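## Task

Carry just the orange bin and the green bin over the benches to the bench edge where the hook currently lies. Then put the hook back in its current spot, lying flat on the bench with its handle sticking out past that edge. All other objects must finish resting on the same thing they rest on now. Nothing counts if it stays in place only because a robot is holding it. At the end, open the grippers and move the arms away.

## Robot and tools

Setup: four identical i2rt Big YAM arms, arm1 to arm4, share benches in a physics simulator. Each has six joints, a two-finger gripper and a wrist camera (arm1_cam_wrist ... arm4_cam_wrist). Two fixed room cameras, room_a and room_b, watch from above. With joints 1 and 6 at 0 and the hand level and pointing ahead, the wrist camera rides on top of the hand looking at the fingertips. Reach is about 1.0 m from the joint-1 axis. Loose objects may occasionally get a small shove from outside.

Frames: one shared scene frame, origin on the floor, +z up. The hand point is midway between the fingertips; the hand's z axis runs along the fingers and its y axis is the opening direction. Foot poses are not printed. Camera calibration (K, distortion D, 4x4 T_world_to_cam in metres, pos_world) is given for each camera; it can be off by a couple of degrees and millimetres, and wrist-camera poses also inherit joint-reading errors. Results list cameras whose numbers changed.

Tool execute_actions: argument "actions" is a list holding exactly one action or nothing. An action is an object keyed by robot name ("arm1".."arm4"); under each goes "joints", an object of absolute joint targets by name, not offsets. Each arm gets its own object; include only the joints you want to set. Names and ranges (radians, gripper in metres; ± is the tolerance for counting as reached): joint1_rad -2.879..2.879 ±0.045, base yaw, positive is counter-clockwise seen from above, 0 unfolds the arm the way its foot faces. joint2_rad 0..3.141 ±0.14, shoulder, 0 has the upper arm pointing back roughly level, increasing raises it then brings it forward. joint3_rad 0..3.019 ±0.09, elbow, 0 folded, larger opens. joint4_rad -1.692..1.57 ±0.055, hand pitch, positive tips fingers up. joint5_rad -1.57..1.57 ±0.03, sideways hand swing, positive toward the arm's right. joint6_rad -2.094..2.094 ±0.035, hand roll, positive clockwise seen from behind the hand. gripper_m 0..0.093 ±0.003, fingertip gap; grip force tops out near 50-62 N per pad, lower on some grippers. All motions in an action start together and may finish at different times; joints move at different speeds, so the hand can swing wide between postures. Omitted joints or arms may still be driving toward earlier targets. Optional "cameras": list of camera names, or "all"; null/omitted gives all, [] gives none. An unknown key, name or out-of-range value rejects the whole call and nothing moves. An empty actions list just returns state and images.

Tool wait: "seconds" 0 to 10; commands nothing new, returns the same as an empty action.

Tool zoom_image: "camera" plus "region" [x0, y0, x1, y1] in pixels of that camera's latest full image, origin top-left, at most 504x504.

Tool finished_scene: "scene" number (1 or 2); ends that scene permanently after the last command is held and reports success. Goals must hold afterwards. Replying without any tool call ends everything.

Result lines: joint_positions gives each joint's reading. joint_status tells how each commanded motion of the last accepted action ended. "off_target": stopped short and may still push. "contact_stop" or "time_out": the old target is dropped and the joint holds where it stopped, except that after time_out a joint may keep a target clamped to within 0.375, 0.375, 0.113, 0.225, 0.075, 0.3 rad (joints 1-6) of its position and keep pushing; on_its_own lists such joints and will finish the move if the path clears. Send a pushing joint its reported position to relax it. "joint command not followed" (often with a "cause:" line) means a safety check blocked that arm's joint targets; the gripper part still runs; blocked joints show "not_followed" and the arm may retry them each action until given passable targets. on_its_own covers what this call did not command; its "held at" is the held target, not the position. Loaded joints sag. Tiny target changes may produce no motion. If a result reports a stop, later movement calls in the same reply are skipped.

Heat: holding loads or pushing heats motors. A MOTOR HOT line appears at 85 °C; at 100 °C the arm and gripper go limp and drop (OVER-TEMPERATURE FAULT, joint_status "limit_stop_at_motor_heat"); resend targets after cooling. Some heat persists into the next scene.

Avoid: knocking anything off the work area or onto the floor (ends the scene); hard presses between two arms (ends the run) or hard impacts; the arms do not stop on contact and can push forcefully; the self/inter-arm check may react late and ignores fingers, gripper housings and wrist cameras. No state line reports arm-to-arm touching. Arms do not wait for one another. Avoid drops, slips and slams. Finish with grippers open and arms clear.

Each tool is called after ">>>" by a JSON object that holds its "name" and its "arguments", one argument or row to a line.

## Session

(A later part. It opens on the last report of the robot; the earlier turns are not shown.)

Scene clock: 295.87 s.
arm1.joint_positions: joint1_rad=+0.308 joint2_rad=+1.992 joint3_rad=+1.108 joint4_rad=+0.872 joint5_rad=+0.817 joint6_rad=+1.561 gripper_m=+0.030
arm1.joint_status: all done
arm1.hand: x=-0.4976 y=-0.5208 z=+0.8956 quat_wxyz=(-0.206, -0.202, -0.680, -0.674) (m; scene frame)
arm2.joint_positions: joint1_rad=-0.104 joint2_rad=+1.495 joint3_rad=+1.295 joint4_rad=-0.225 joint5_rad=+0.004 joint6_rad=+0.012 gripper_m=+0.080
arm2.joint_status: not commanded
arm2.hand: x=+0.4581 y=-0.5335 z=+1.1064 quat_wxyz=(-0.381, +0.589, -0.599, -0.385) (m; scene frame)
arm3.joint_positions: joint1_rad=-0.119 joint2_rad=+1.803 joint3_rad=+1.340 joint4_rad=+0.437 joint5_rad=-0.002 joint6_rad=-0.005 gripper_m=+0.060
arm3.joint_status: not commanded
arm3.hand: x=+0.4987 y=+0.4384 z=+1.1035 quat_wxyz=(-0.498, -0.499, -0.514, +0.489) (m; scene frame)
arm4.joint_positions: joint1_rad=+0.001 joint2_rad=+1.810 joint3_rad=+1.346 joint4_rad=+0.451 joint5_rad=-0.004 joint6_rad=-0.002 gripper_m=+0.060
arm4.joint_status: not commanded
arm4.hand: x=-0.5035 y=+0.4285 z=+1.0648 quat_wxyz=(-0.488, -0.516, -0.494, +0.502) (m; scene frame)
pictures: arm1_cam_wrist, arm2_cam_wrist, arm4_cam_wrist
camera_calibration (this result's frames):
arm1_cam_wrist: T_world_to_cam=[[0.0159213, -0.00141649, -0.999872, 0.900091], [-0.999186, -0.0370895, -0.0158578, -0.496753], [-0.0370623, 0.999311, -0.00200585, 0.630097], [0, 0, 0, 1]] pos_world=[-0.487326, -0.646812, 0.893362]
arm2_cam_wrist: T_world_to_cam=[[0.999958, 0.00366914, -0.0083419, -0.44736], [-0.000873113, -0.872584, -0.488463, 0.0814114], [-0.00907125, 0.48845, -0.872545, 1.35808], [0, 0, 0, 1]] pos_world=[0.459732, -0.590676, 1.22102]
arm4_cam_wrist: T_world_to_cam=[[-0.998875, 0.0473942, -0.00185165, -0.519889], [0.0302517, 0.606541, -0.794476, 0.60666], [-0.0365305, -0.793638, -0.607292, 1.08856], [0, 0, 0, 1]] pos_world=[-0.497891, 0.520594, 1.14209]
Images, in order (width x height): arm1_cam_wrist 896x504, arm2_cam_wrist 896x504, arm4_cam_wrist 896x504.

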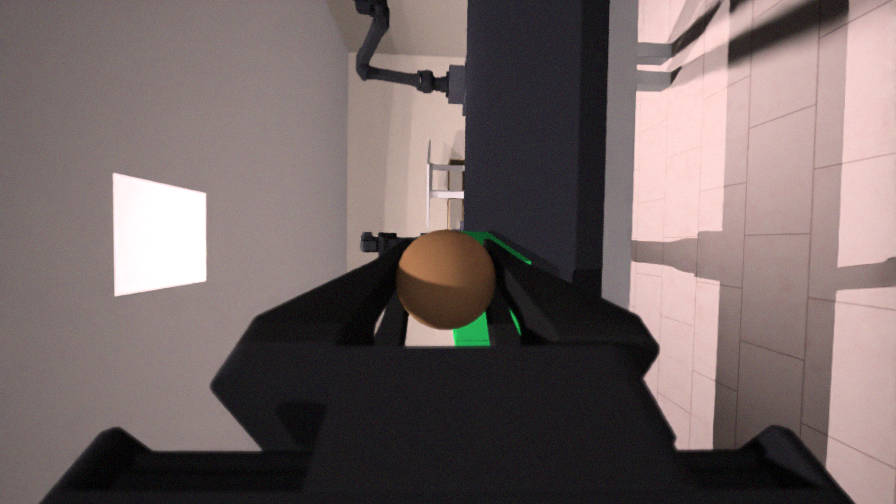

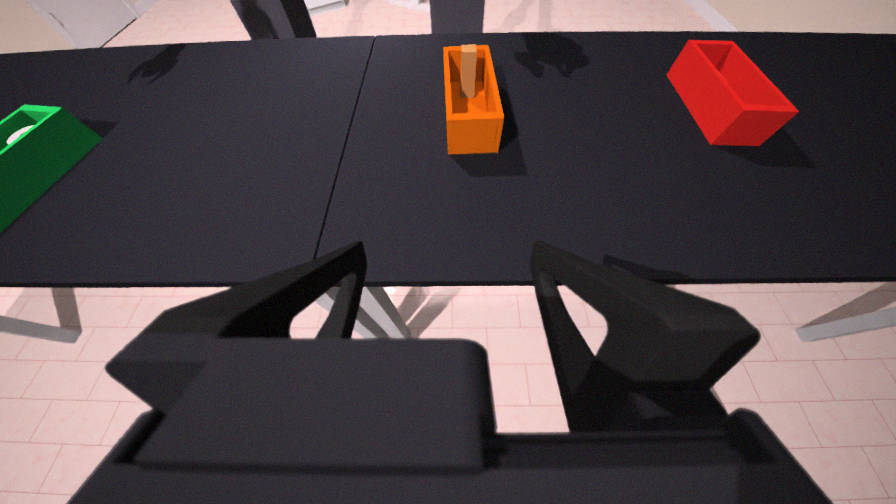

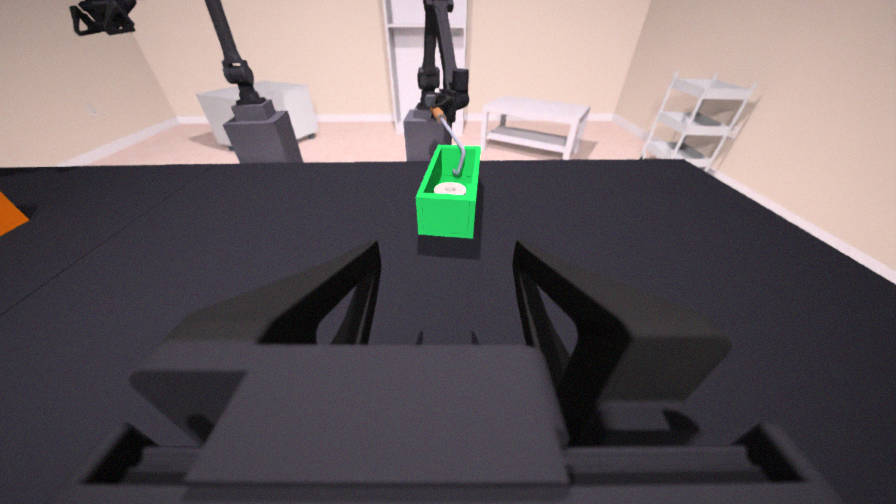

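>>> {"name": "execute_actions", "arguments": {
  "actions": [
    {"arm1":{"joints":{"joint2_rad":1.835,"joint3_rad":0.886,"joint4_rad":1.035}},"arm2":{"joints":{"joint5_rad":-0.5}}}
  ],
  "cameras": ["arm4_cam_wrist","room_b","arm2_cam_wrist","arm1_cam_wrist"]
}}

Scene clock: 306.10 s.
arm1.joint_positions: joint1_rad=+0.308 joint2_rad=+1.864 joint3_rad=+0.875 joint4_rad=+0.989 joint5_rad=+0.817 joint6_rad=+1.559 gripper_m=+0.030
arm1.joint_status: all done
arm1.hand: x=-0.4805 y=-0.5933 z=+0.8989 quat_wxyz=(-0.205, -0.204, -0.676, -0.678) (m; scene frame)
arm2.joint_positions: joint1_rad=-0.104 joint2_rad=+1.495 joint3_rad=+1.295 joint4_rad=-0.225 joint5_rad=-0.496 joint6_rad=+0.012 gripper_m=+0.080
arm2.joint_status: all done
arm2.hand: x=+0.3756 y=-0.5523 z=+1.1152 quat_wxyz=(-0.222, +0.667, -0.486, -0.519) (m; scene frame)
arm3.joint_positions: joint1_rad=-0.119 joint2_rad=+1.803 joint3_rad=+1.340 joint4_rad=+0.437 joint5_rad=-0.002 joint6_rad=-0.005 gripper_m=+0.060
arm3.joint_status: not commanded
arm3.hand: x=+0.4987 y=+0.4384 z=+1.1035 quat_wxyz=(-0.498, -0.499, -0.514, +0.489) (m; scene frame)
arm4.joint_positions: joint1_rad=+0.001 joint2_rad=+1.810 joint3_rad=+1.346 joint4_rad=+0.451 joint5_rad=-0.004 joint6_rad=-0.002 gripper_m=+0.060
arm4.joint_status: not commanded
arm4.hand: x=-0.5035 y=+0.4285 z=+1.0648 quat_wxyz=(-0.488, -0.516, -0.494, +0.502) (m; scene frame)
pictures: arm1_cam_wrist, arm2_cam_wrist, arm4_cam_wrist, room_b
camera_calibration (this result's frames):
arm1_cam_wrist: T_world_to_cam=[[0.0143067, 0.00998221, -0.999848, 0.908934], [-0.999227, -0.0364681, -0.014662, -0.482984], [-0.0366089, 0.999285, 0.00945275, 0.693082], [0, 0, 0, 1]] pos_world=[-0.470242, -0.719273, 0.895163]
arm2_cam_wrist: T_world_to_cam=[[0.874237, 0.439865, -0.205495, 0.143285], [0.28352, -0.806141, -0.519378, 0.0335247], [-0.394114, 0.395797, -0.829469, 1.41962], [0, 0, 0, 1]] pos_world=[0.424722, -0.597883, 1.22439]
arm4_cam_wrist: T_world_to_cam=[[-0.998875, 0.0473942, -0.00185165, -0.519889], [0.0302517, 0.606541, -0.794476, 0.60666], [-0.0365305, -0.793638, -0.607292, 1.08856], [0, 0, 0, 1]] pos_world=[-0.497891, 0.520594, 1.14209]
Images, in order (width x height): arm1_cam_wrist 896x504, arm2_cam_wrist 896x504, arm4_cam_wrist 896x504, room_b 896x504.

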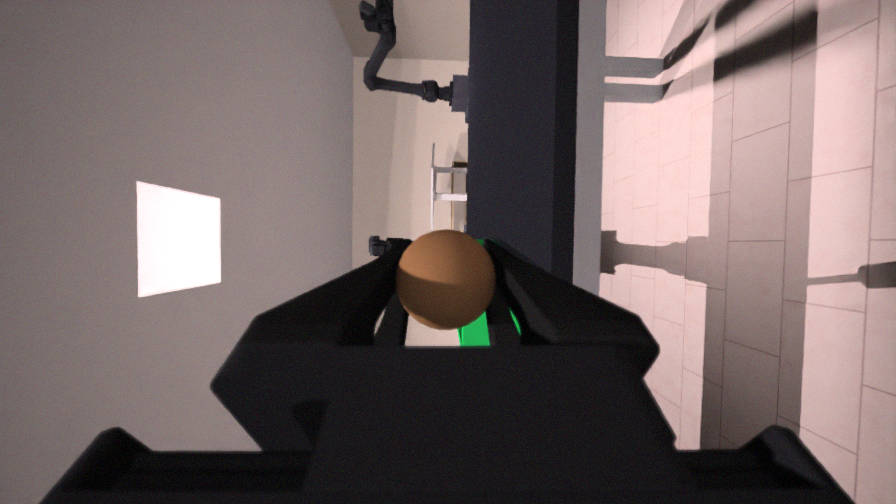

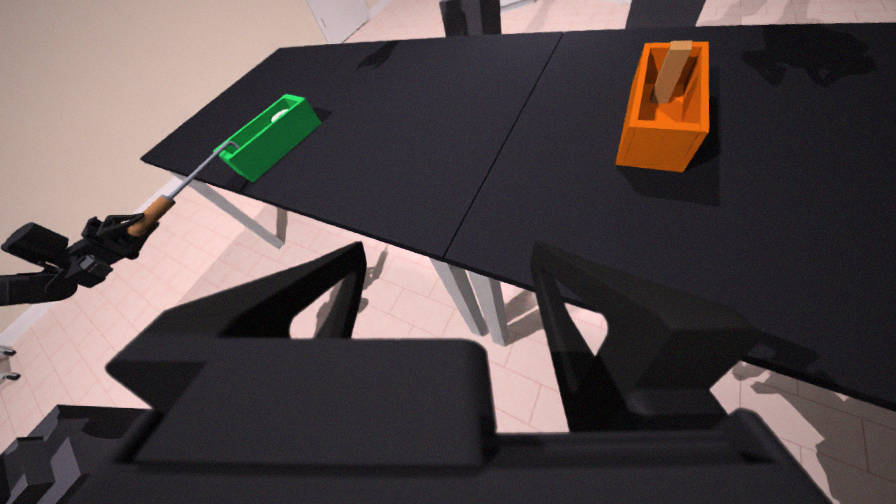

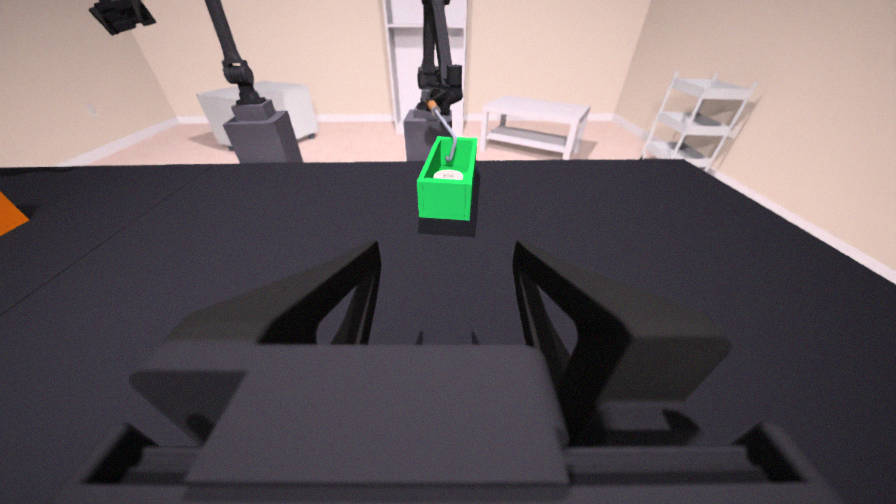

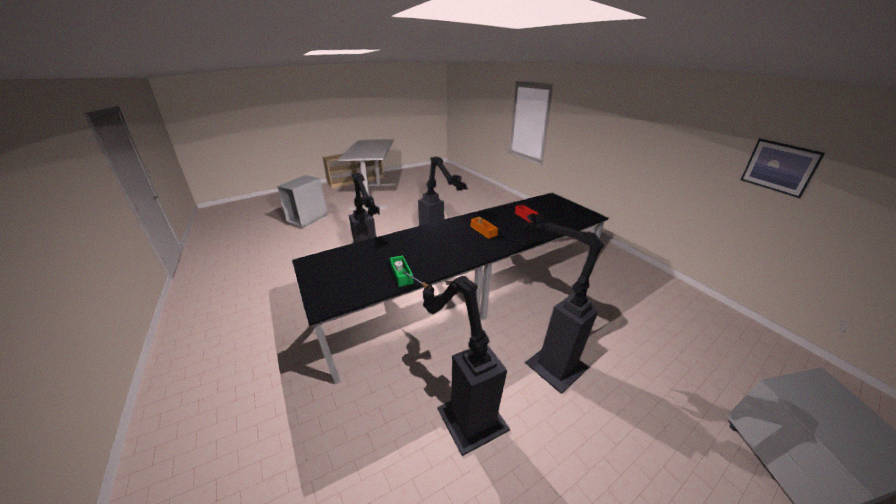

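>>> {"name": "zoom_image", "arguments": {
  "camera": "arm2_cam_wrist",
  "region": [170, 80, 350, 220]
}}

>>> {"name": "zoom_image", "arguments": {
  "camera": "room_b",
  "region": [360, 240, 460, 320]
}}

Region (170, 80, 350, 220) of arm2_cam_wrist's 896x504 image, scaled by 2.800, with more detail than that image has.

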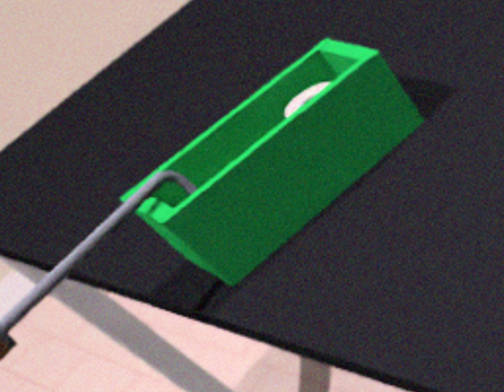

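Region (360, 240, 460, 320) of room_b's 896x504 image, scaled by 5.040, with more detail than that image has; it fills the top 403 rows of this view, and the rest is white.

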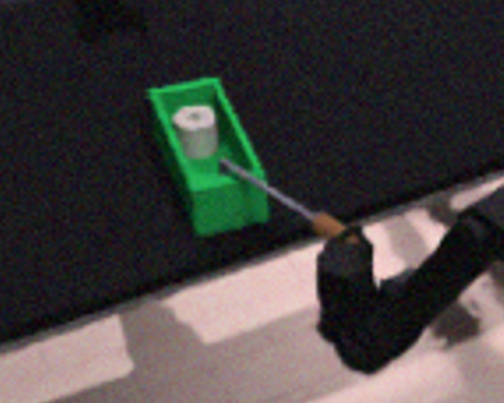

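>>> {"name": "execute_actions", "arguments": {
  "actions": [
    {"arm1":{"joints":{"joint2_rad":1.775,"joint3_rad":0.772,"joint4_rad":1.085}}}
  ],
  "cameras": ["arm2_cam_wrist"]
}}

>>> {"name": "zoom_image", "arguments": {
  "camera": "arm2_cam_wrist",
  "region": [170, 80, 350, 220]
}}

Scene clock: 318.27 s.
arm1.joint_positions: joint1_rad=+0.308 joint2_rad=+1.814 joint3_rad=+0.762 joint4_rad=+1.038 joint5_rad=+0.817 joint6_rad=+1.562 gripper_m=+0.030
arm1.joint_status: all done
arm1.hand: x=-0.4718 y=-0.6303 z=+0.8916 quat_wxyz=(-0.206, -0.202, -0.680, -0.674) (m; scene frame)
arm2.joint_positions: joint1_rad=-0.104 joint2_rad=+1.495 joint3_rad=+1.295 joint4_rad=-0.225 joint5_rad=-0.496 joint6_rad=+0.012 gripper_m=+0.080
arm2.joint_status: not commanded
arm2.hand: x=+0.3756 y=-0.5523 z=+1.1152 quat_wxyz=(-0.222, +0.667, -0.486, -0.519) (m; scene frame)
arm3.joint_positions: joint1_rad=-0.119 joint2_rad=+1.803 joint3_rad=+1.340 joint4_rad=+0.437 joint5_rad=-0.002 joint6_rad=-0.005 gripper_m=+0.060
arm3.joint_status: not commanded
arm3.hand: x=+0.4987 y=+0.4384 z=+1.1035 quat_wxyz=(-0.498, -0.499, -0.514, +0.489) (m; scene frame)
arm4.joint_positions: joint1_rad=+0.001 joint2_rad=+1.810 joint3_rad=+1.346 joint4_rad=+0.451 joint5_rad=-0.004 joint6_rad=-0.002 gripper_m=+0.060
arm4.joint_status: not commanded
arm4.hand: x=-0.5035 y=+0.4285 z=+1.0648 quat_wxyz=(-0.488, -0.516, -0.494, +0.502) (m; scene frame)
pictures: arm2_cam_wrist
camera_calibration (this result's frames):
arm2_cam_wrist: T_world_to_cam=[[0.874237, 0.439865, -0.205495, 0.143285], [0.28352, -0.806141, -0.519378, 0.0335247], [-0.394114, 0.395797, -0.829469, 1.41962], [0, 0, 0, 1]] pos_world=[0.424722, -0.597883, 1.22439]
Images, in order (width x height): arm2_cam_wrist 896x504.

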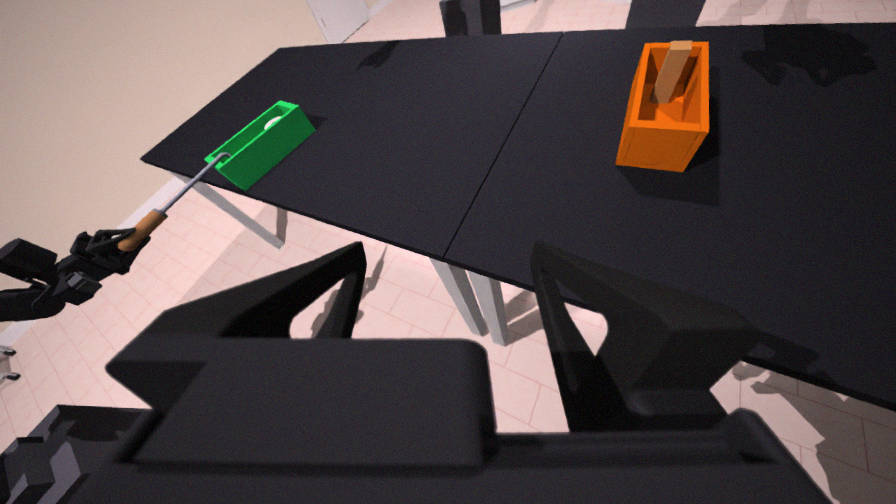

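Region (170, 80, 350, 220) of arm2_cam_wrist's 896x504 image, scaled by 2.800, with more detail than that image has.

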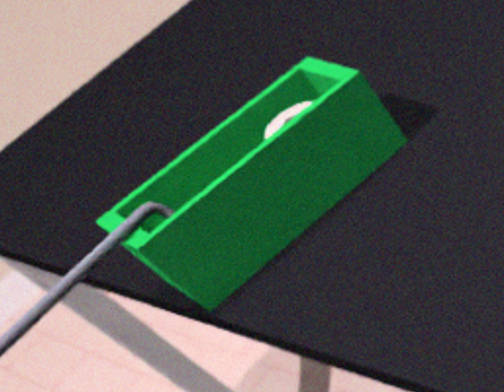

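>>> {"name": "execute_actions", "arguments": {
  "actions": [
    {"arm1":{"joints":{"joint3_rad":1.15}},"arm2":{"joints":{"joint5_rad":-0.3}}}
  ],
  "cameras": ["arm2_cam_wrist","arm4_cam_wrist"]
}}

Scene clock: 345.57 s.
arm1.joint_positions: joint1_rad=+0.308 joint2_rad=+1.799 joint3_rad=+1.101 joint4_rad=+1.048 joint5_rad=+0.819 joint6_rad=+1.558 gripper_m=+0.030
arm1.joint_status: all done
arm1.hand: x=-0.4902 y=-0.5477 z=+1.0494 quat_wxyz=(-0.142, -0.263, -0.559, -0.773) (m; scene frame)
arm2.joint_positions: joint1_rad=-0.104 joint2_rad=+1.495 joint3_rad=+1.295 joint4_rad=-0.225 joint5_rad=-0.304 joint6_rad=+0.011 gripper_m=+0.080
arm2.joint_status: all done
arm2.hand: x=+0.4060 y=-0.5406 z=+1.1098 quat_wxyz=(-0.285, +0.642, -0.534, -0.471) (m; scene frame)
arm3.joint_positions: joint1_rad=-0.119 joint2_rad=+1.803 joint3_rad=+1.340 joint4_rad=+0.437 joint5_rad=-0.002 joint6_rad=-0.005 gripper_m=+0.060
arm3.joint_status: not commanded
arm3.hand: x=+0.4987 y=+0.4384 z=+1.1035 quat_wxyz=(-0.498, -0.499, -0.514, +0.489) (m; scene frame)
arm4.joint_positions: joint1_rad=+0.001 joint2_rad=+1.810 joint3_rad=+1.346 joint4_rad=+0.451 joint5_rad=-0.004 joint6_rad=-0.002 gripper_m=+0.060
arm4.joint_status: not commanded
arm4.hand: x=-0.5035 y=+0.4285 z=+1.0648 quat_wxyz=(-0.488, -0.516, -0.494, +0.502) (m; scene frame)
pictures: arm2_cam_wrist, arm4_cam_wrist
camera_calibration (this result's frames):
arm2_cam_wrist: T_world_to_cam=[[0.950894, 0.279673, -0.132601, -0.0881553], [0.179283, -0.846913, -0.500595, 0.0309729], [-0.252304, 0.45224, -0.855466, 1.42429], [0, 0, 0, 1]] pos_world=[0.437627, -0.593234, 1.22224]
arm4_cam_wrist: T_world_to_cam=[[-0.998875, 0.0473942, -0.00185165, -0.519889], [0.0302517, 0.606541, -0.794476, 0.60666], [-0.0365305, -0.793638, -0.607292, 1.08856], [0, 0, 0, 1]] pos_world=[-0.497891, 0.520594, 1.14209]
Images, in order (width x height): arm2_cam_wrist 896x504, arm4_cam_wrist 896x504.

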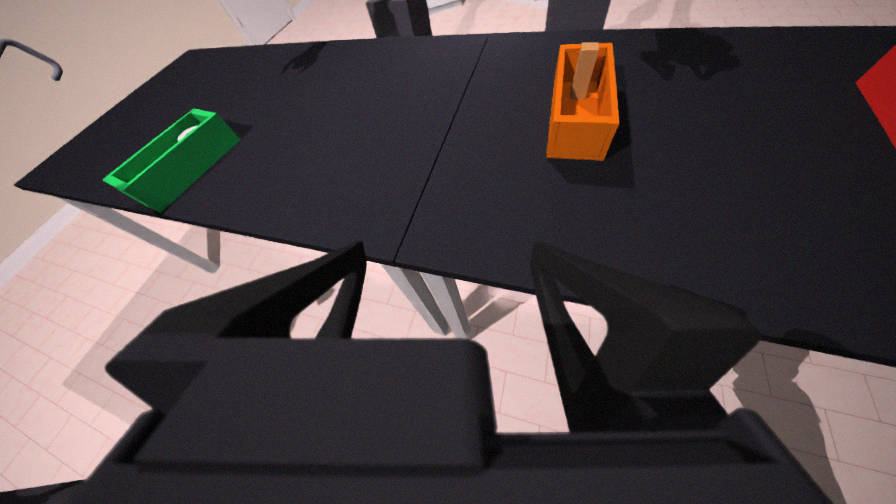

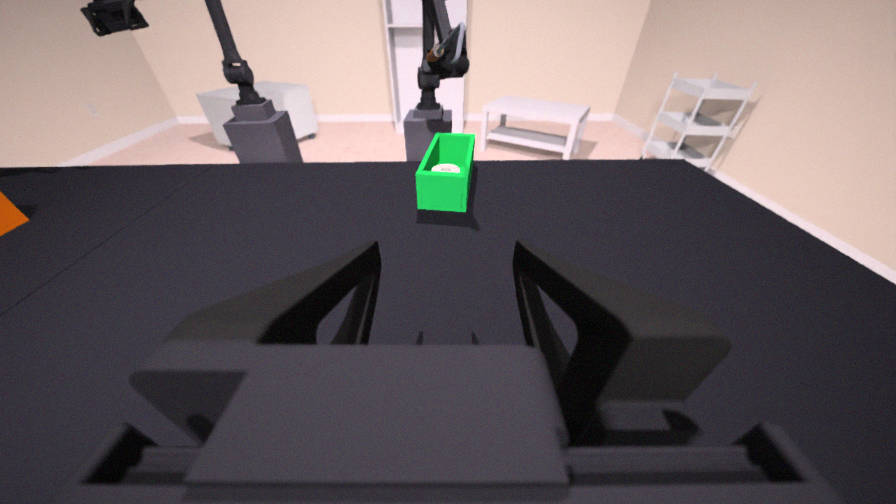

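>>> {"name": "execute_actions", "arguments": {
  "actions": [
    {"arm1":{"joints":{"joint1_rad":-0.577,"joint3_rad":2.02,"joint4_rad":0.25,"joint5_rad":-0.242}}}
  ],
  "cameras": []
}}

>>> {"name": "execute_actions", "arguments": {
  "actions": [
    {"arm1":{"joints":{"joint2_rad":2.19,"joint6_rad":0.0}}}
  ],
  "cameras": ["arm1_cam_wrist","arm2_cam_wrist","arm3_cam_wrist"]
}}

Scene clock: 352.80 s.
arm1.joint_positions: joint1_rad=-0.571 joint2_rad=+1.809 joint3_rad=+1.941 joint4_rad=+0.239 joint5_rad=-0.250 joint6_rad=+1.556 gripper_m=+0.030
arm1.joint_status: all done
arm1.hand: x=-0.0248 y=-0.5606 z=+1.3611 quat_wxyz=(-0.198, -0.081, -0.562, -0.799) (m; scene frame)
arm2.joint_positions: joint1_rad=-0.104 joint2_rad=+1.495 joint3_rad=+1.295 joint4_rad=-0.225 joint5_rad=-0.304 joint6_rad=+0.011 gripper_m=+0.080
arm2.joint_status: not commanded
arm2.hand: x=+0.4060 y=-0.5406 z=+1.1098 quat_wxyz=(-0.285, +0.642, -0.534, -0.471) (m; scene frame)
arm3.joint_positions: joint1_rad=-0.119 joint2_rad=+1.803 joint3_rad=+1.340 joint4_rad=+0.437 joint5_rad=-0.002 joint6_rad=-0.005 gripper_m=+0.060
arm3.joint_status: not commanded
arm3.hand: x=+0.4987 y=+0.4384 z=+1.1035 quat_wxyz=(-0.498, -0.499, -0.514, +0.489) (m; scene frame)
arm4.joint_positions: joint1_rad=+0.001 joint2_rad=+1.810 joint3_rad=+1.346 joint4_rad=+0.451 joint5_rad=-0.004 joint6_rad=-0.002 gripper_m=+0.060
arm4.joint_status: not commanded
arm4.hand: x=-0.5035 y=+0.4285 z=+1.0648 quat_wxyz=(-0.488, -0.516, -0.494, +0.502) (m; scene frame)
pictures: none
No camera images: the call's "cameras" was empty. Leave "cameras" out to get every camera's image.

Scene clock: 354.97 s.
arm1.joint_positions: joint1_rad=-0.569 joint2_rad=+2.222 joint3_rad=+1.977 joint4_rad=+0.229 joint5_rad=-0.245 joint6_rad=+0.020 gripper_m=+0.030
arm1.joint_status: all done
arm1.hand: x=+0.0540 y=-0.4484 z=+1.0361 quat_wxyz=(-0.580, +0.382, -0.599, -0.398) (m; scene frame)
arm2.joint_positions: joint1_rad=-0.104 joint2_rad=+1.495 joint3_rad=+1.295 joint4_rad=-0.225 joint5_rad=-0.304 joint6_rad=+0.011 gripper_m=+0.080
arm2.joint_status: not commanded
arm2.hand: x=+0.4060 y=-0.5406 z=+1.1098 quat_wxyz=(-0.285, +0.642, -0.534, -0.471) (m; scene frame)
arm3.joint_positions: joint1_rad=-0.119 joint2_rad=+1.803 joint3_rad=+1.340 joint4_rad=+0.437 joint5_rad=-0.002 joint6_rad=-0.005 gripper_m=+0.060
arm3.joint_status: not commanded
arm3.hand: x=+0.4987 y=+0.4384 z=+1.1035 quat_wxyz=(-0.498, -0.499, -0.514, +0.489) (m; scene frame)
arm4.joint_positions: joint1_rad=+0.001 joint2_rad=+1.810 joint3_rad=+1.346 joint4_rad=+0.451 joint5_rad=-0.004 joint6_rad=-0.002 gripper_m=+0.060
arm4.joint_status: not commanded
arm4.hand: x=-0.5035 y=+0.4285 z=+1.0648 quat_wxyz=(-0.488, -0.516, -0.494, +0.502) (m; scene frame)
pictures: arm1_cam_wrist, arm2_cam_wrist, arm3_cam_wrist
camera_calibration (this result's frames):
arm1_cam_wrist: T_world_to_cam=[[0.925395, -0.377975, -0.0278997, -0.193166], [-0.244371, -0.538782, -0.806224, 0.612568], [0.289701, 0.752894, -0.590952, 1.06059], [0, 0, 0, 1]] pos_world=[0.0211963, -0.541481, 1.11523]
arm2_cam_wrist: T_world_to_cam=[[0.950894, 0.279673, -0.132601, -0.0881553], [0.179283, -0.846913, -0.500595, 0.0309729], [-0.252304, 0.45224, -0.855466, 1.42429], [0, 0, 0, 1]] pos_world=[0.437627, -0.593234, 1.22224]
arm3_cam_wrist: T_world_to_cam=[[-0.999163, -0.0406948, 0.00412282, 0.513149], [-0.0273053, 0.588558, -0.807994, 0.648426], [0.0304546, -0.80743, -0.589177, 1.11085], [0, 0, 0, 1]] pos_world=[0.496595, 0.536176, 1.17629]
Images, in order (width x height): arm1_cam_wrist 896x504, arm2_cam_wrist 896x504, arm3_cam_wrist 896x504.

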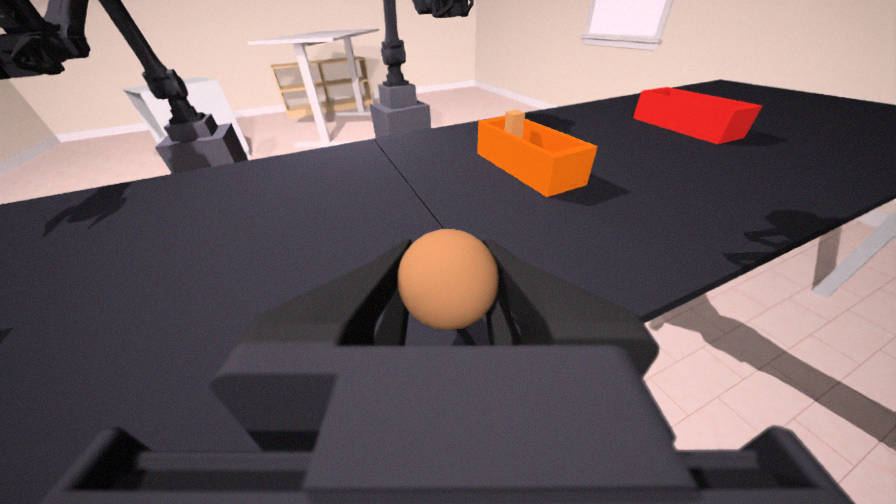

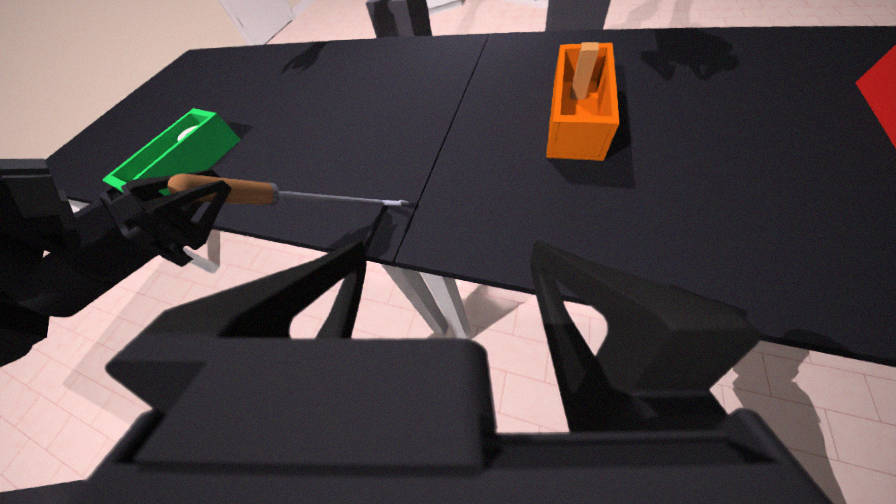

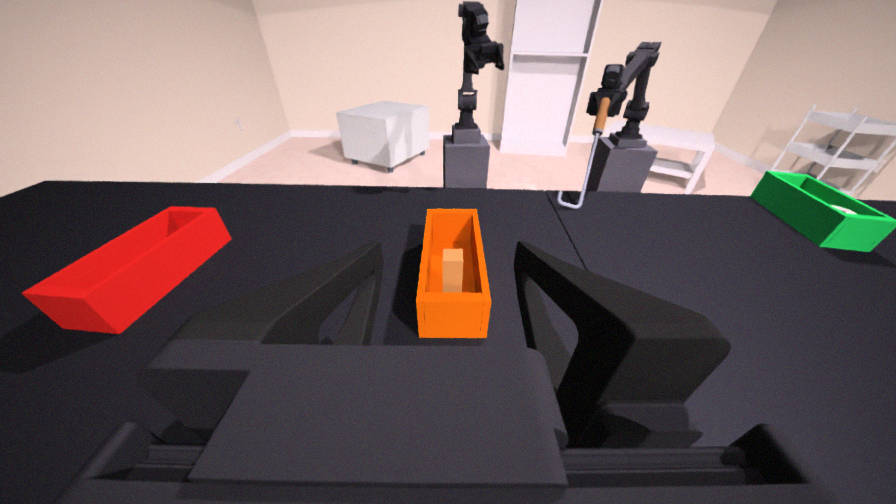

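>>> {"name": "execute_actions", "arguments": {
  "actions": [
    {"arm1":{"joints":{"joint1_rad":-0.585,"joint2_rad":2.36,"joint4_rad":0.44,"joint6_rad":-0.015}}}
  ],
  "cameras": ["arm1_cam_wrist","arm2_cam_wrist","arm3_cam_wrist"]
}}

Scene clock: 363.70 s.
arm1.joint_positions: joint1_rad=-0.577 joint2_rad=+2.360 joint3_rad=+1.977 joint4_rad=+0.416 joint5_rad=-0.245 joint6_rad=-0.006 gripper_m=+0.030
arm1.joint_status: all done
arm1.hand: x=+0.0699 y=-0.4388 z=+0.9561 quat_wxyz=(-0.603, +0.382, -0.580, -0.394) (m; scene frame)
arm2.joint_positions: joint1_rad=-0.104 joint2_rad=+1.495 joint3_rad=+1.295 joint4_rad=-0.225 joint5_rad=-0.304 joint6_rad=+0.011 gripper_m=+0.080
arm2.joint_status: not commanded
arm2.hand: x=+0.4060 y=-0.5406 z=+1.1098 quat_wxyz=(-0.285, +0.642, -0.534, -0.471) (m; scene frame)
arm3.joint_positions: joint1_rad=-0.119 joint2_rad=+1.803 joint3_rad=+1.340 joint4_rad=+0.437 joint5_rad=-0.002 joint6_rad=-0.005 gripper_m=+0.060
arm3.joint_status: not commanded
arm3.hand: x=+0.4987 y=+0.4384 z=+1.1035 quat_wxyz=(-0.498, -0.499, -0.514, +0.489) (m; scene frame)
arm4.joint_positions: joint1_rad=+0.001 joint2_rad=+1.810 joint3_rad=+1.346 joint4_rad=+0.451 joint5_rad=-0.004 joint6_rad=-0.002 gripper_m=+0.060
arm4.joint_status: not commanded
arm4.hand: x=-0.5035 y=+0.4285 z=+1.0648 quat_wxyz=(-0.488, -0.516, -0.494, +0.502) (m; scene frame)
pictures: arm1_cam_wrist, arm2_cam_wrist, arm3_cam_wrist
camera_calibration (this result's frames):
arm1_cam_wrist: T_world_to_cam=[[0.922328, -0.38628, 0.00996164, -0.246139], [-0.206014, -0.513388, -0.833061, 0.591223], [0.326909, 0.766303, -0.553091, 0.96855], [0, 0, 0, 1]] pos_world=[0.0321932, -0.533755, 1.03067]
arm2_cam_wrist: T_world_to_cam=[[0.950894, 0.279673, -0.132601, -0.0881553], [0.179283, -0.846913, -0.500595, 0.0309729], [-0.252304, 0.45224, -0.855466, 1.42429], [0, 0, 0, 1]] pos_world=[0.437627, -0.593234, 1.22224]
arm3_cam_wrist: T_world_to_cam=[[-0.999163, -0.0406948, 0.00412282, 0.513149], [-0.0273053, 0.588558, -0.807994, 0.648426], [0.0304546, -0.80743, -0.589177, 1.11085], [0, 0, 0, 1]] pos_world=[0.496595, 0.536176, 1.17629]
Images, in order (width x height): arm1_cam_wrist 896x504, arm2_cam_wrist 896x504, arm3_cam_wrist 896x504.

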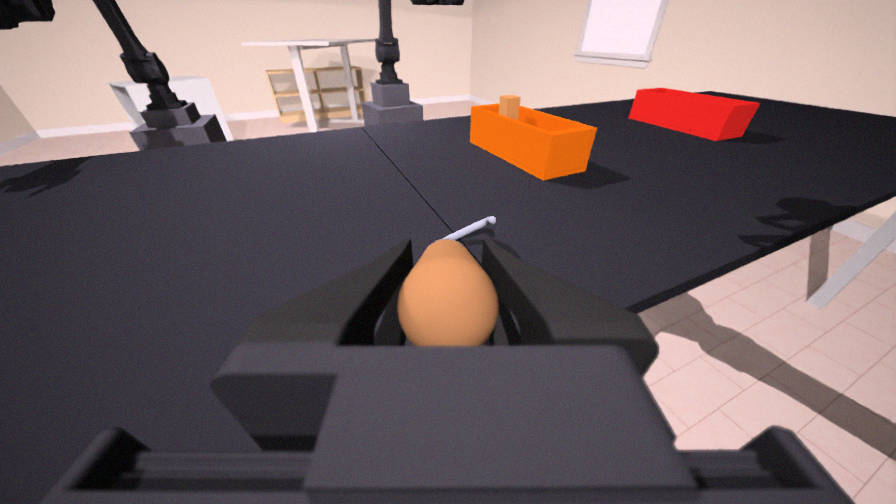

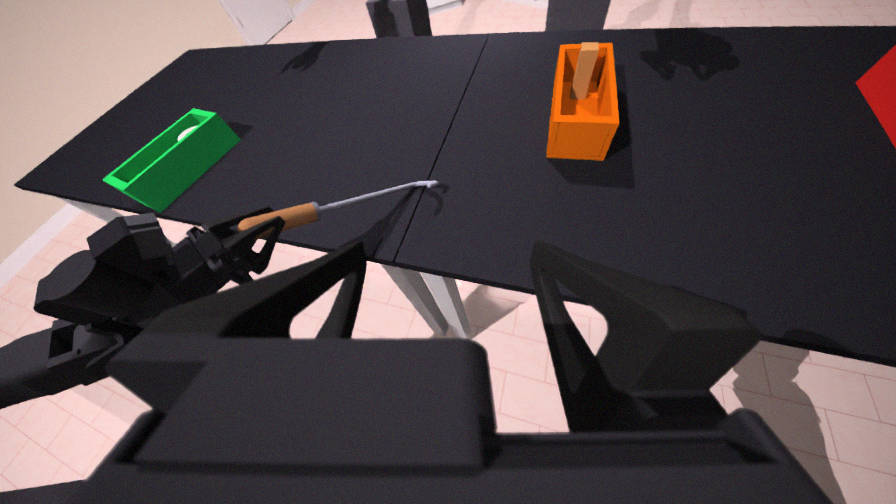

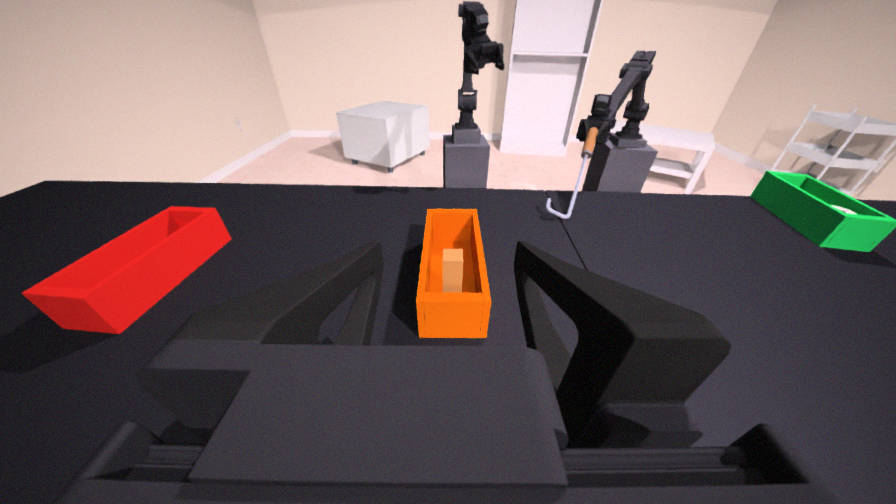

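>>> {"name": "execute_actions", "arguments": {
  "actions": [
    {"arm1":{"joints":{"joint2_rad":2.535,"joint4_rad":0.605}}}
  ],
  "cameras": ["arm1_cam_wrist","arm2_cam_wrist","arm3_cam_wrist"]
}}

Scene clock: 369.03 s.
arm1.joint_positions: joint1_rad=-0.578 joint2_rad=+2.547 joint3_rad=+1.979 joint4_rad=+0.581 joint5_rad=-0.244 joint6_rad=-0.006 gripper_m=+0.030
arm1.joint_status: all done
arm1.hand: x=+0.0712 y=-0.4356 z=+0.8262 quat_wxyz=(-0.596, +0.384, -0.586, -0.391) (m; scene frame)
arm2.joint_positions: joint1_rad=-0.104 joint2_rad=+1.495 joint3_rad=+1.295 joint4_rad=-0.225 joint5_rad=-0.304 joint6_rad=+0.011 gripper_m=+0.080
arm2.joint_status: not commanded
arm2.hand: x=+0.4060 y=-0.5406 z=+1.1098 quat_wxyz=(-0.285, +0.642, -0.534, -0.471) (m; scene frame)
arm3.joint_positions: joint1_rad=-0.119 joint2_rad=+1.803 joint3_rad=+1.340 joint4_rad=+0.437 joint5_rad=-0.002 joint6_rad=-0.005 gripper_m=+0.060
arm3.joint_status: not commanded
arm3.hand: x=+0.4987 y=+0.4384 z=+1.1035 quat_wxyz=(-0.498, -0.499, -0.514, +0.489) (m; scene frame)
arm4.joint_positions: joint1_rad=+0.001 joint2_rad=+1.810 joint3_rad=+1.346 joint4_rad=+0.451 joint5_rad=-0.004 joint6_rad=-0.002 gripper_m=+0.060
arm4.joint_status: not commanded
arm4.hand: x=-0.5035 y=+0.4285 z=+1.0648 quat_wxyz=(-0.488, -0.516, -0.494, +0.502) (m; scene frame)
pictures: arm1_cam_wrist, arm2_cam_wrist, arm3_cam_wrist
camera_calibration (this result's frames):
arm1_cam_wrist: T_world_to_cam=[[0.922053, -0.387026, 0.00537215, -0.241274], [-0.216032, -0.526094, -0.82253, 0.471345], [0.321167, 0.757256, -0.568696, 0.903161], [0, 0, 0, 1]] pos_world=[0.0342277, -0.529331, 0.902616]
arm2_cam_wrist: T_world_to_cam=[[0.950894, 0.279673, -0.132601, -0.0881553], [0.179283, -0.846913, -0.500595, 0.0309729], [-0.252304, 0.45224, -0.855466, 1.42429], [0, 0, 0, 1]] pos_world=[0.437627, -0.593234, 1.22224]
arm3_cam_wrist: T_world_to_cam=[[-0.999163, -0.0406948, 0.00412282, 0.513149], [-0.0273053, 0.588558, -0.807994, 0.648426], [0.0304546, -0.80743, -0.589177, 1.11085], [0, 0, 0, 1]] pos_world=[0.496595, 0.536176, 1.17629]
Images, in order (width x height): arm1_cam_wrist 896x504, arm2_cam_wrist 896x504, arm3_cam_wrist 896x504.

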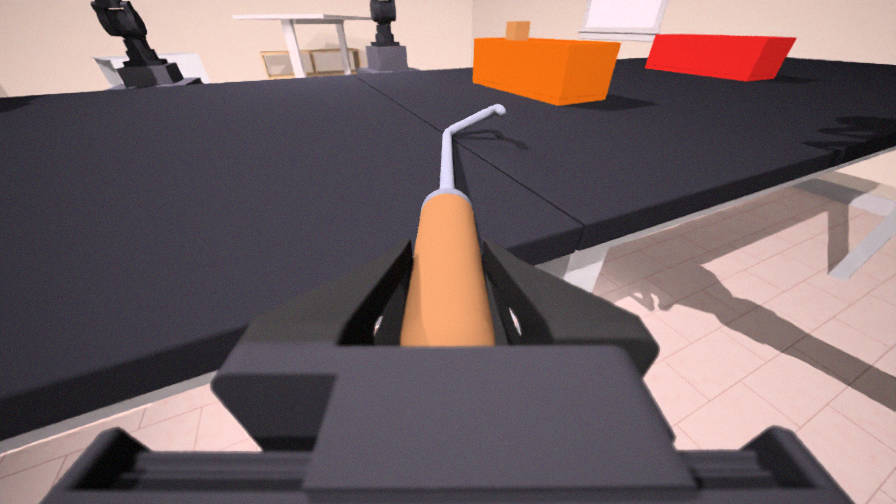

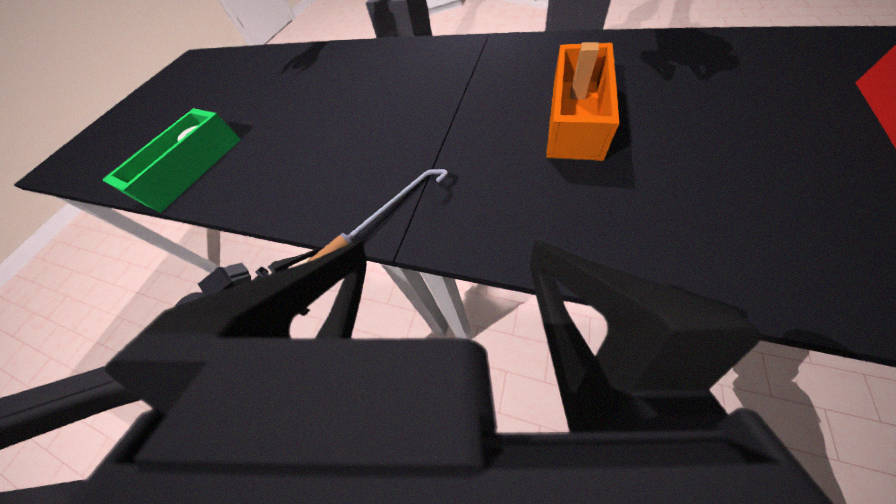

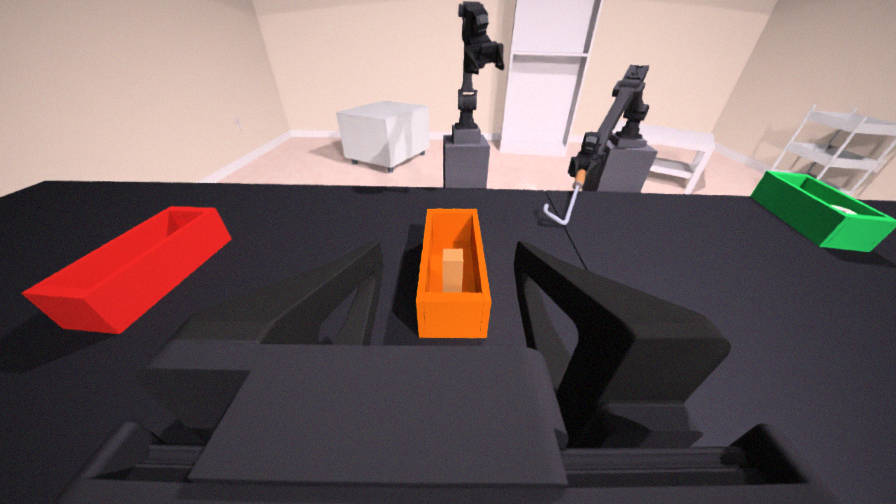

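>>> {"name": "execute_actions", "arguments": {
  "actions": [
    {"arm1":{"joints":{"joint3_rad":1.96,"joint6_rad":0.36}}}
  ],
  "cameras": ["arm1_cam_wrist"]
}}

Scene clock: 375.47 s.
arm1.joint_positions: joint1_rad=-0.581 joint2_rad=+2.547 joint3_rad=+1.968 joint4_rad=+0.585 joint5_rad=-0.239 joint6_rad=+0.352 gripper_m=+0.030
arm1.joint_status: all done
arm1.hand: x=+0.0731 y=-0.4397 z=+0.8205 quat_wxyz=(-0.517, +0.271, -0.649, -0.488) (m; scene frame)
arm2.joint_positions: joint1_rad=-0.104 joint2_rad=+1.495 joint3_rad=+1.295 joint4_rad=-0.225 joint5_rad=-0.304 joint6_rad=+0.011 gripper_m=+0.080
arm2.joint_status: not commanded
arm2.hand: x=+0.4060 y=-0.5406 z=+1.1098 quat_wxyz=(-0.285, +0.642, -0.534, -0.471) (m; scene frame)
arm3.joint_positions: joint1_rad=-0.119 joint2_rad=+1.803 joint3_rad=+1.340 joint4_rad=+0.437 joint5_rad=-0.002 joint6_rad=-0.005 gripper_m=+0.060
arm3.joint_status: not commanded
arm3.hand: x=+0.4987 y=+0.4384 z=+1.1035 quat_wxyz=(-0.498, -0.499, -0.514, +0.489) (m; scene frame)
arm4.joint_positions: joint1_rad=+0.001 joint2_rad=+1.810 joint3_rad=+1.346 joint4_rad=+0.451 joint5_rad=-0.004 joint6_rad=-0.002 gripper_m=+0.060
arm4.joint_status: not commanded
arm4.hand: x=-0.5035 y=+0.4285 z=+1.0648 quat_wxyz=(-0.488, -0.516, -0.494, +0.502) (m; scene frame)
pictures: arm1_cam_wrist
camera_calibration (this result's frames):
arm1_cam_wrist: T_world_to_cam=[[0.863083, -0.366281, -0.347744, 0.0585377], [-0.485722, -0.413249, -0.770259, 0.491386], [0.138426, 0.833705, -0.534579, 0.921396], [0, 0, 0, 1]] pos_world=[0.060609, -0.543665, 0.89141]
Images, in order (width x height): arm1_cam_wrist 896x504.

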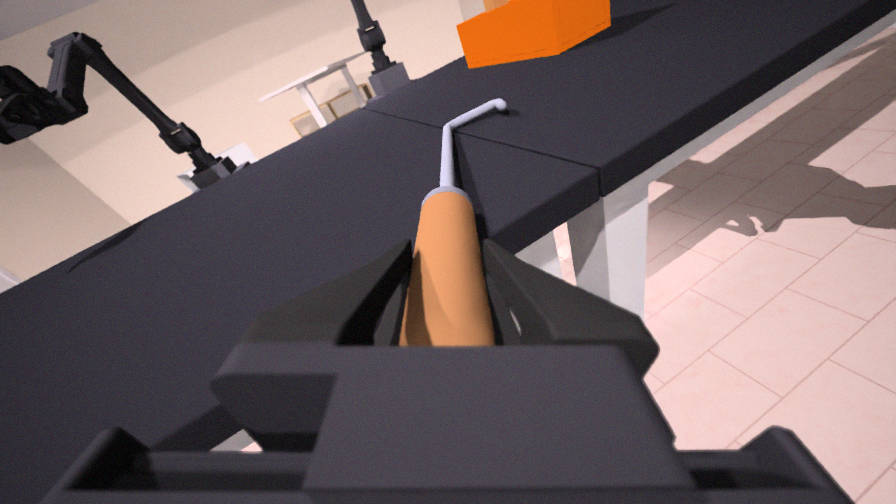

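>>> {"name": "execute_actions", "arguments": {
  "actions": [
    {"arm1":{"joints":{"gripper_m":0.085}},"arm2":{"joints":{"joint5_rad":1.05,"gripper_m":0.065,"joint2_rad":1.6,"joint4_rad":0.2}}}
  ],
  "cameras": ["arm1_cam_wrist"]
}}

>>> {"name": "execute_actions", "arguments": {
  "actions": [
    {"arm1":{"joints":{"joint2_rad":2.25}}}
  ],
  "cameras": ["arm1_cam_wrist","arm3_cam_wrist"]
}}

Scene clock: 384.17 s.
arm1.joint_positions: joint1_rad=-0.581 joint2_rad=+2.547 joint3_rad=+1.968 joint4_rad=+0.586 joint5_rad=-0.239 joint6_rad=+0.353 gripper_m=+0.085
arm1.joint_status: all done
arm1.hand: x=+0.0731 y=-0.4397 z=+0.8207 quat_wxyz=(-0.517, +0.271, -0.649, -0.488) (m; scene frame)
arm2.joint_positions: joint1_rad=-0.104 joint2_rad=+1.590 joint3_rad=+1.295 joint4_rad=+0.175 joint5_rad=+1.046 joint6_rad=+0.011 gripper_m=+0.065
arm2.joint_status: all done
arm2.hand: x=+0.6062 y=-0.5711 z=+1.1478 quat_wxyz=(-0.669, +0.220, -0.695, -0.146) (m; scene frame)
arm3.joint_positions: joint1_rad=-0.119 joint2_rad=+1.803 joint3_rad=+1.340 joint4_rad=+0.437 joint5_rad=-0.002 joint6_rad=-0.005 gripper_m=+0.060
arm3.joint_status: not commanded
arm3.hand: x=+0.4987 y=+0.4384 z=+1.1035 quat_wxyz=(-0.498, -0.499, -0.514, +0.489) (m; scene frame)
arm4.joint_positions: joint1_rad=+0.001 joint2_rad=+1.810 joint3_rad=+1.346 joint4_rad=+0.451 joint5_rad=-0.004 joint6_rad=-0.002 gripper_m=+0.060
arm4.joint_status: not commanded
arm4.hand: x=-0.5035 y=+0.4285 z=+1.0648 quat_wxyz=(-0.488, -0.516, -0.494, +0.502) (m; scene frame)
pictures: arm1_cam_wrist
camera_calibration (this result's frames):
arm1_cam_wrist: T_world_to_cam=[[0.863144, -0.365633, -0.348274, 0.0593766], [-0.485738, -0.412729, -0.770528, 0.49196], [0.137988, 0.834246, -0.533847, 0.921151], [0, 0, 0, 1]] pos_world=[0.0606055, -0.543711, 0.891502]
Images, in order (width x height): arm1_cam_wrist 896x504.

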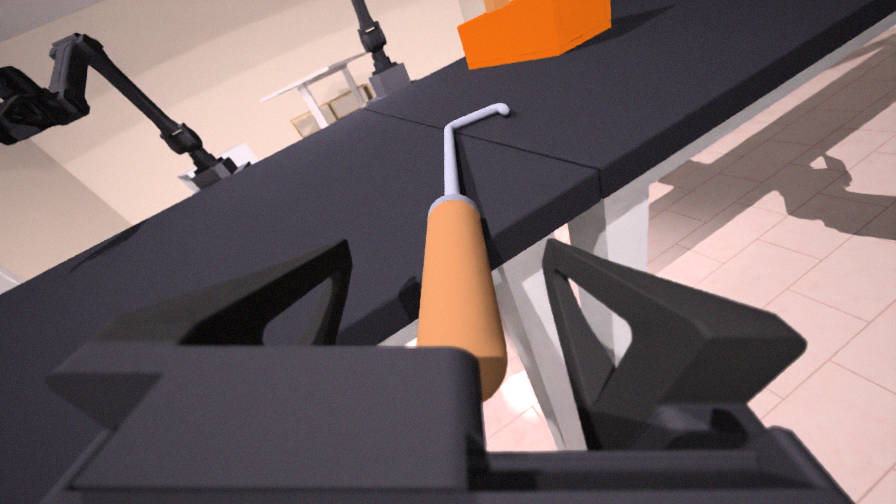

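Scene clock: 385.63 s.
arm1.joint_positions: joint1_rad=-0.581 joint2_rad=+2.226 joint3_rad=+1.950 joint4_rad=+0.603 joint5_rad=-0.239 joint6_rad=+0.353 gripper_m=+0.085
arm1.joint_status: all done
arm1.hand: x=+0.0557 y=-0.4673 z=+1.1044 quat_wxyz=(-0.609, +0.248, -0.529, -0.537) (m; scene frame)
arm2.joint_positions: joint1_rad=-0.104 joint2_rad=+1.590 joint3_rad=+1.295 joint4_rad=+0.175 joint5_rad=+1.046 joint6_rad=+0.011 gripper_m=+0.065
arm2.joint_status: not commanded
arm2.hand: x=+0.6062 y=-0.5711 z=+1.1478 quat_wxyz=(-0.669, +0.220, -0.695, -0.146) (m; scene frame)
arm3.joint_positions: joint1_rad=-0.119 joint2_rad=+1.803 joint3_rad=+1.340 joint4_rad=+0.437 joint5_rad=-0.002 joint6_rad=-0.005 gripper_m=+0.060
arm3.joint_status: not commanded
arm3.hand: x=+0.4987 y=+0.4384 z=+1.1035 quat_wxyz=(-0.498, -0.499, -0.514, +0.489) (m; scene frame)
arm4.joint_positions: joint1_rad=+0.001 joint2_rad=+1.810 joint3_rad=+1.346 joint4_rad=+0.451 joint5_rad=-0.004 joint6_rad=-0.002 gripper_m=+0.060
arm4.joint_status: not commanded
arm4.hand: x=-0.5035 y=+0.4285 z=+1.0648 quat_wxyz=(-0.488, -0.516, -0.494, +0.502) (m; scene frame)
pictures: arm1_cam_wrist, arm3_cam_wrist
camera_calibration (this result's frames):
arm1_cam_wrist: T_world_to_cam=[[0.921721, -0.291497, -0.255852, 0.0923857], [-0.318838, -0.193849, -0.927774, 0.957398], [0.220847, 0.936724, -0.271615, 0.851727], [0, 0, 0, 1]] pos_world=[0.0319992, -0.585312, 1.14323]
arm3_cam_wrist: T_world_to_cam=[[-0.999163, -0.0406948, 0.00412282, 0.513149], [-0.0273053, 0.588558, -0.807994, 0.648426], [0.0304546, -0.80743, -0.589177, 1.11085], [0, 0, 0, 1]] pos_world=[0.496595, 0.536176, 1.17629]
Images, in order (width x height): arm1_cam_wrist 896x504, arm3_cam_wrist 896x504.

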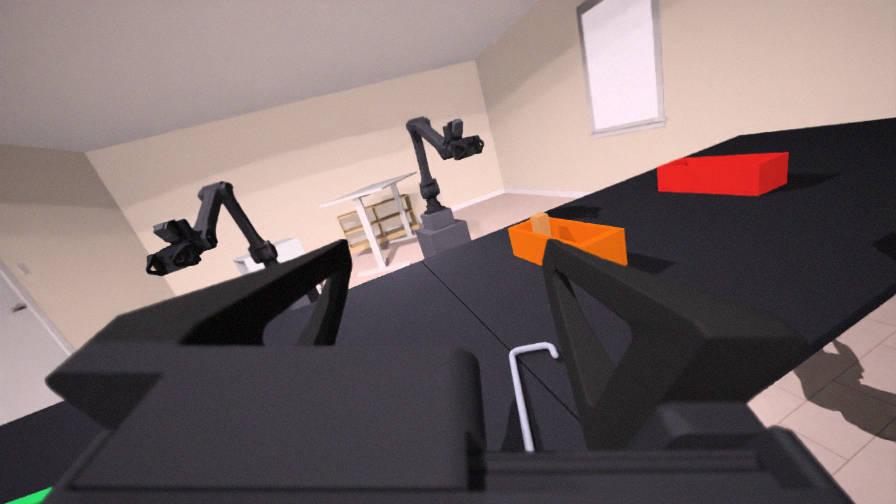

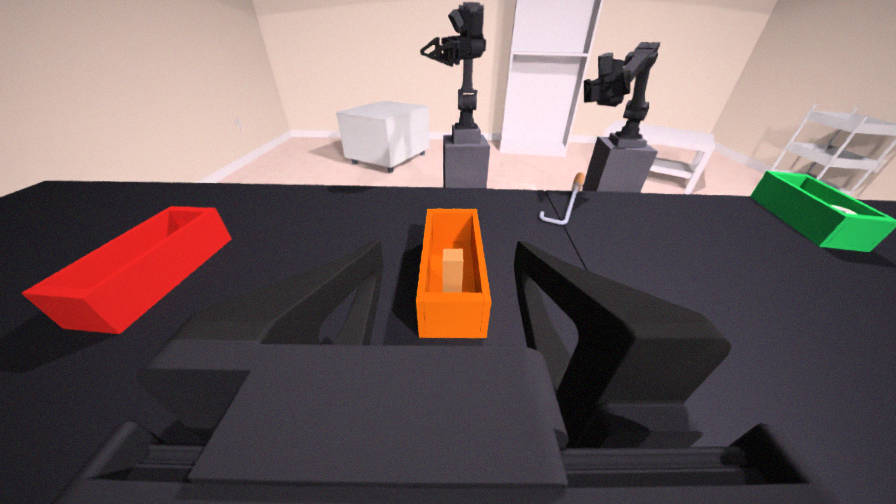

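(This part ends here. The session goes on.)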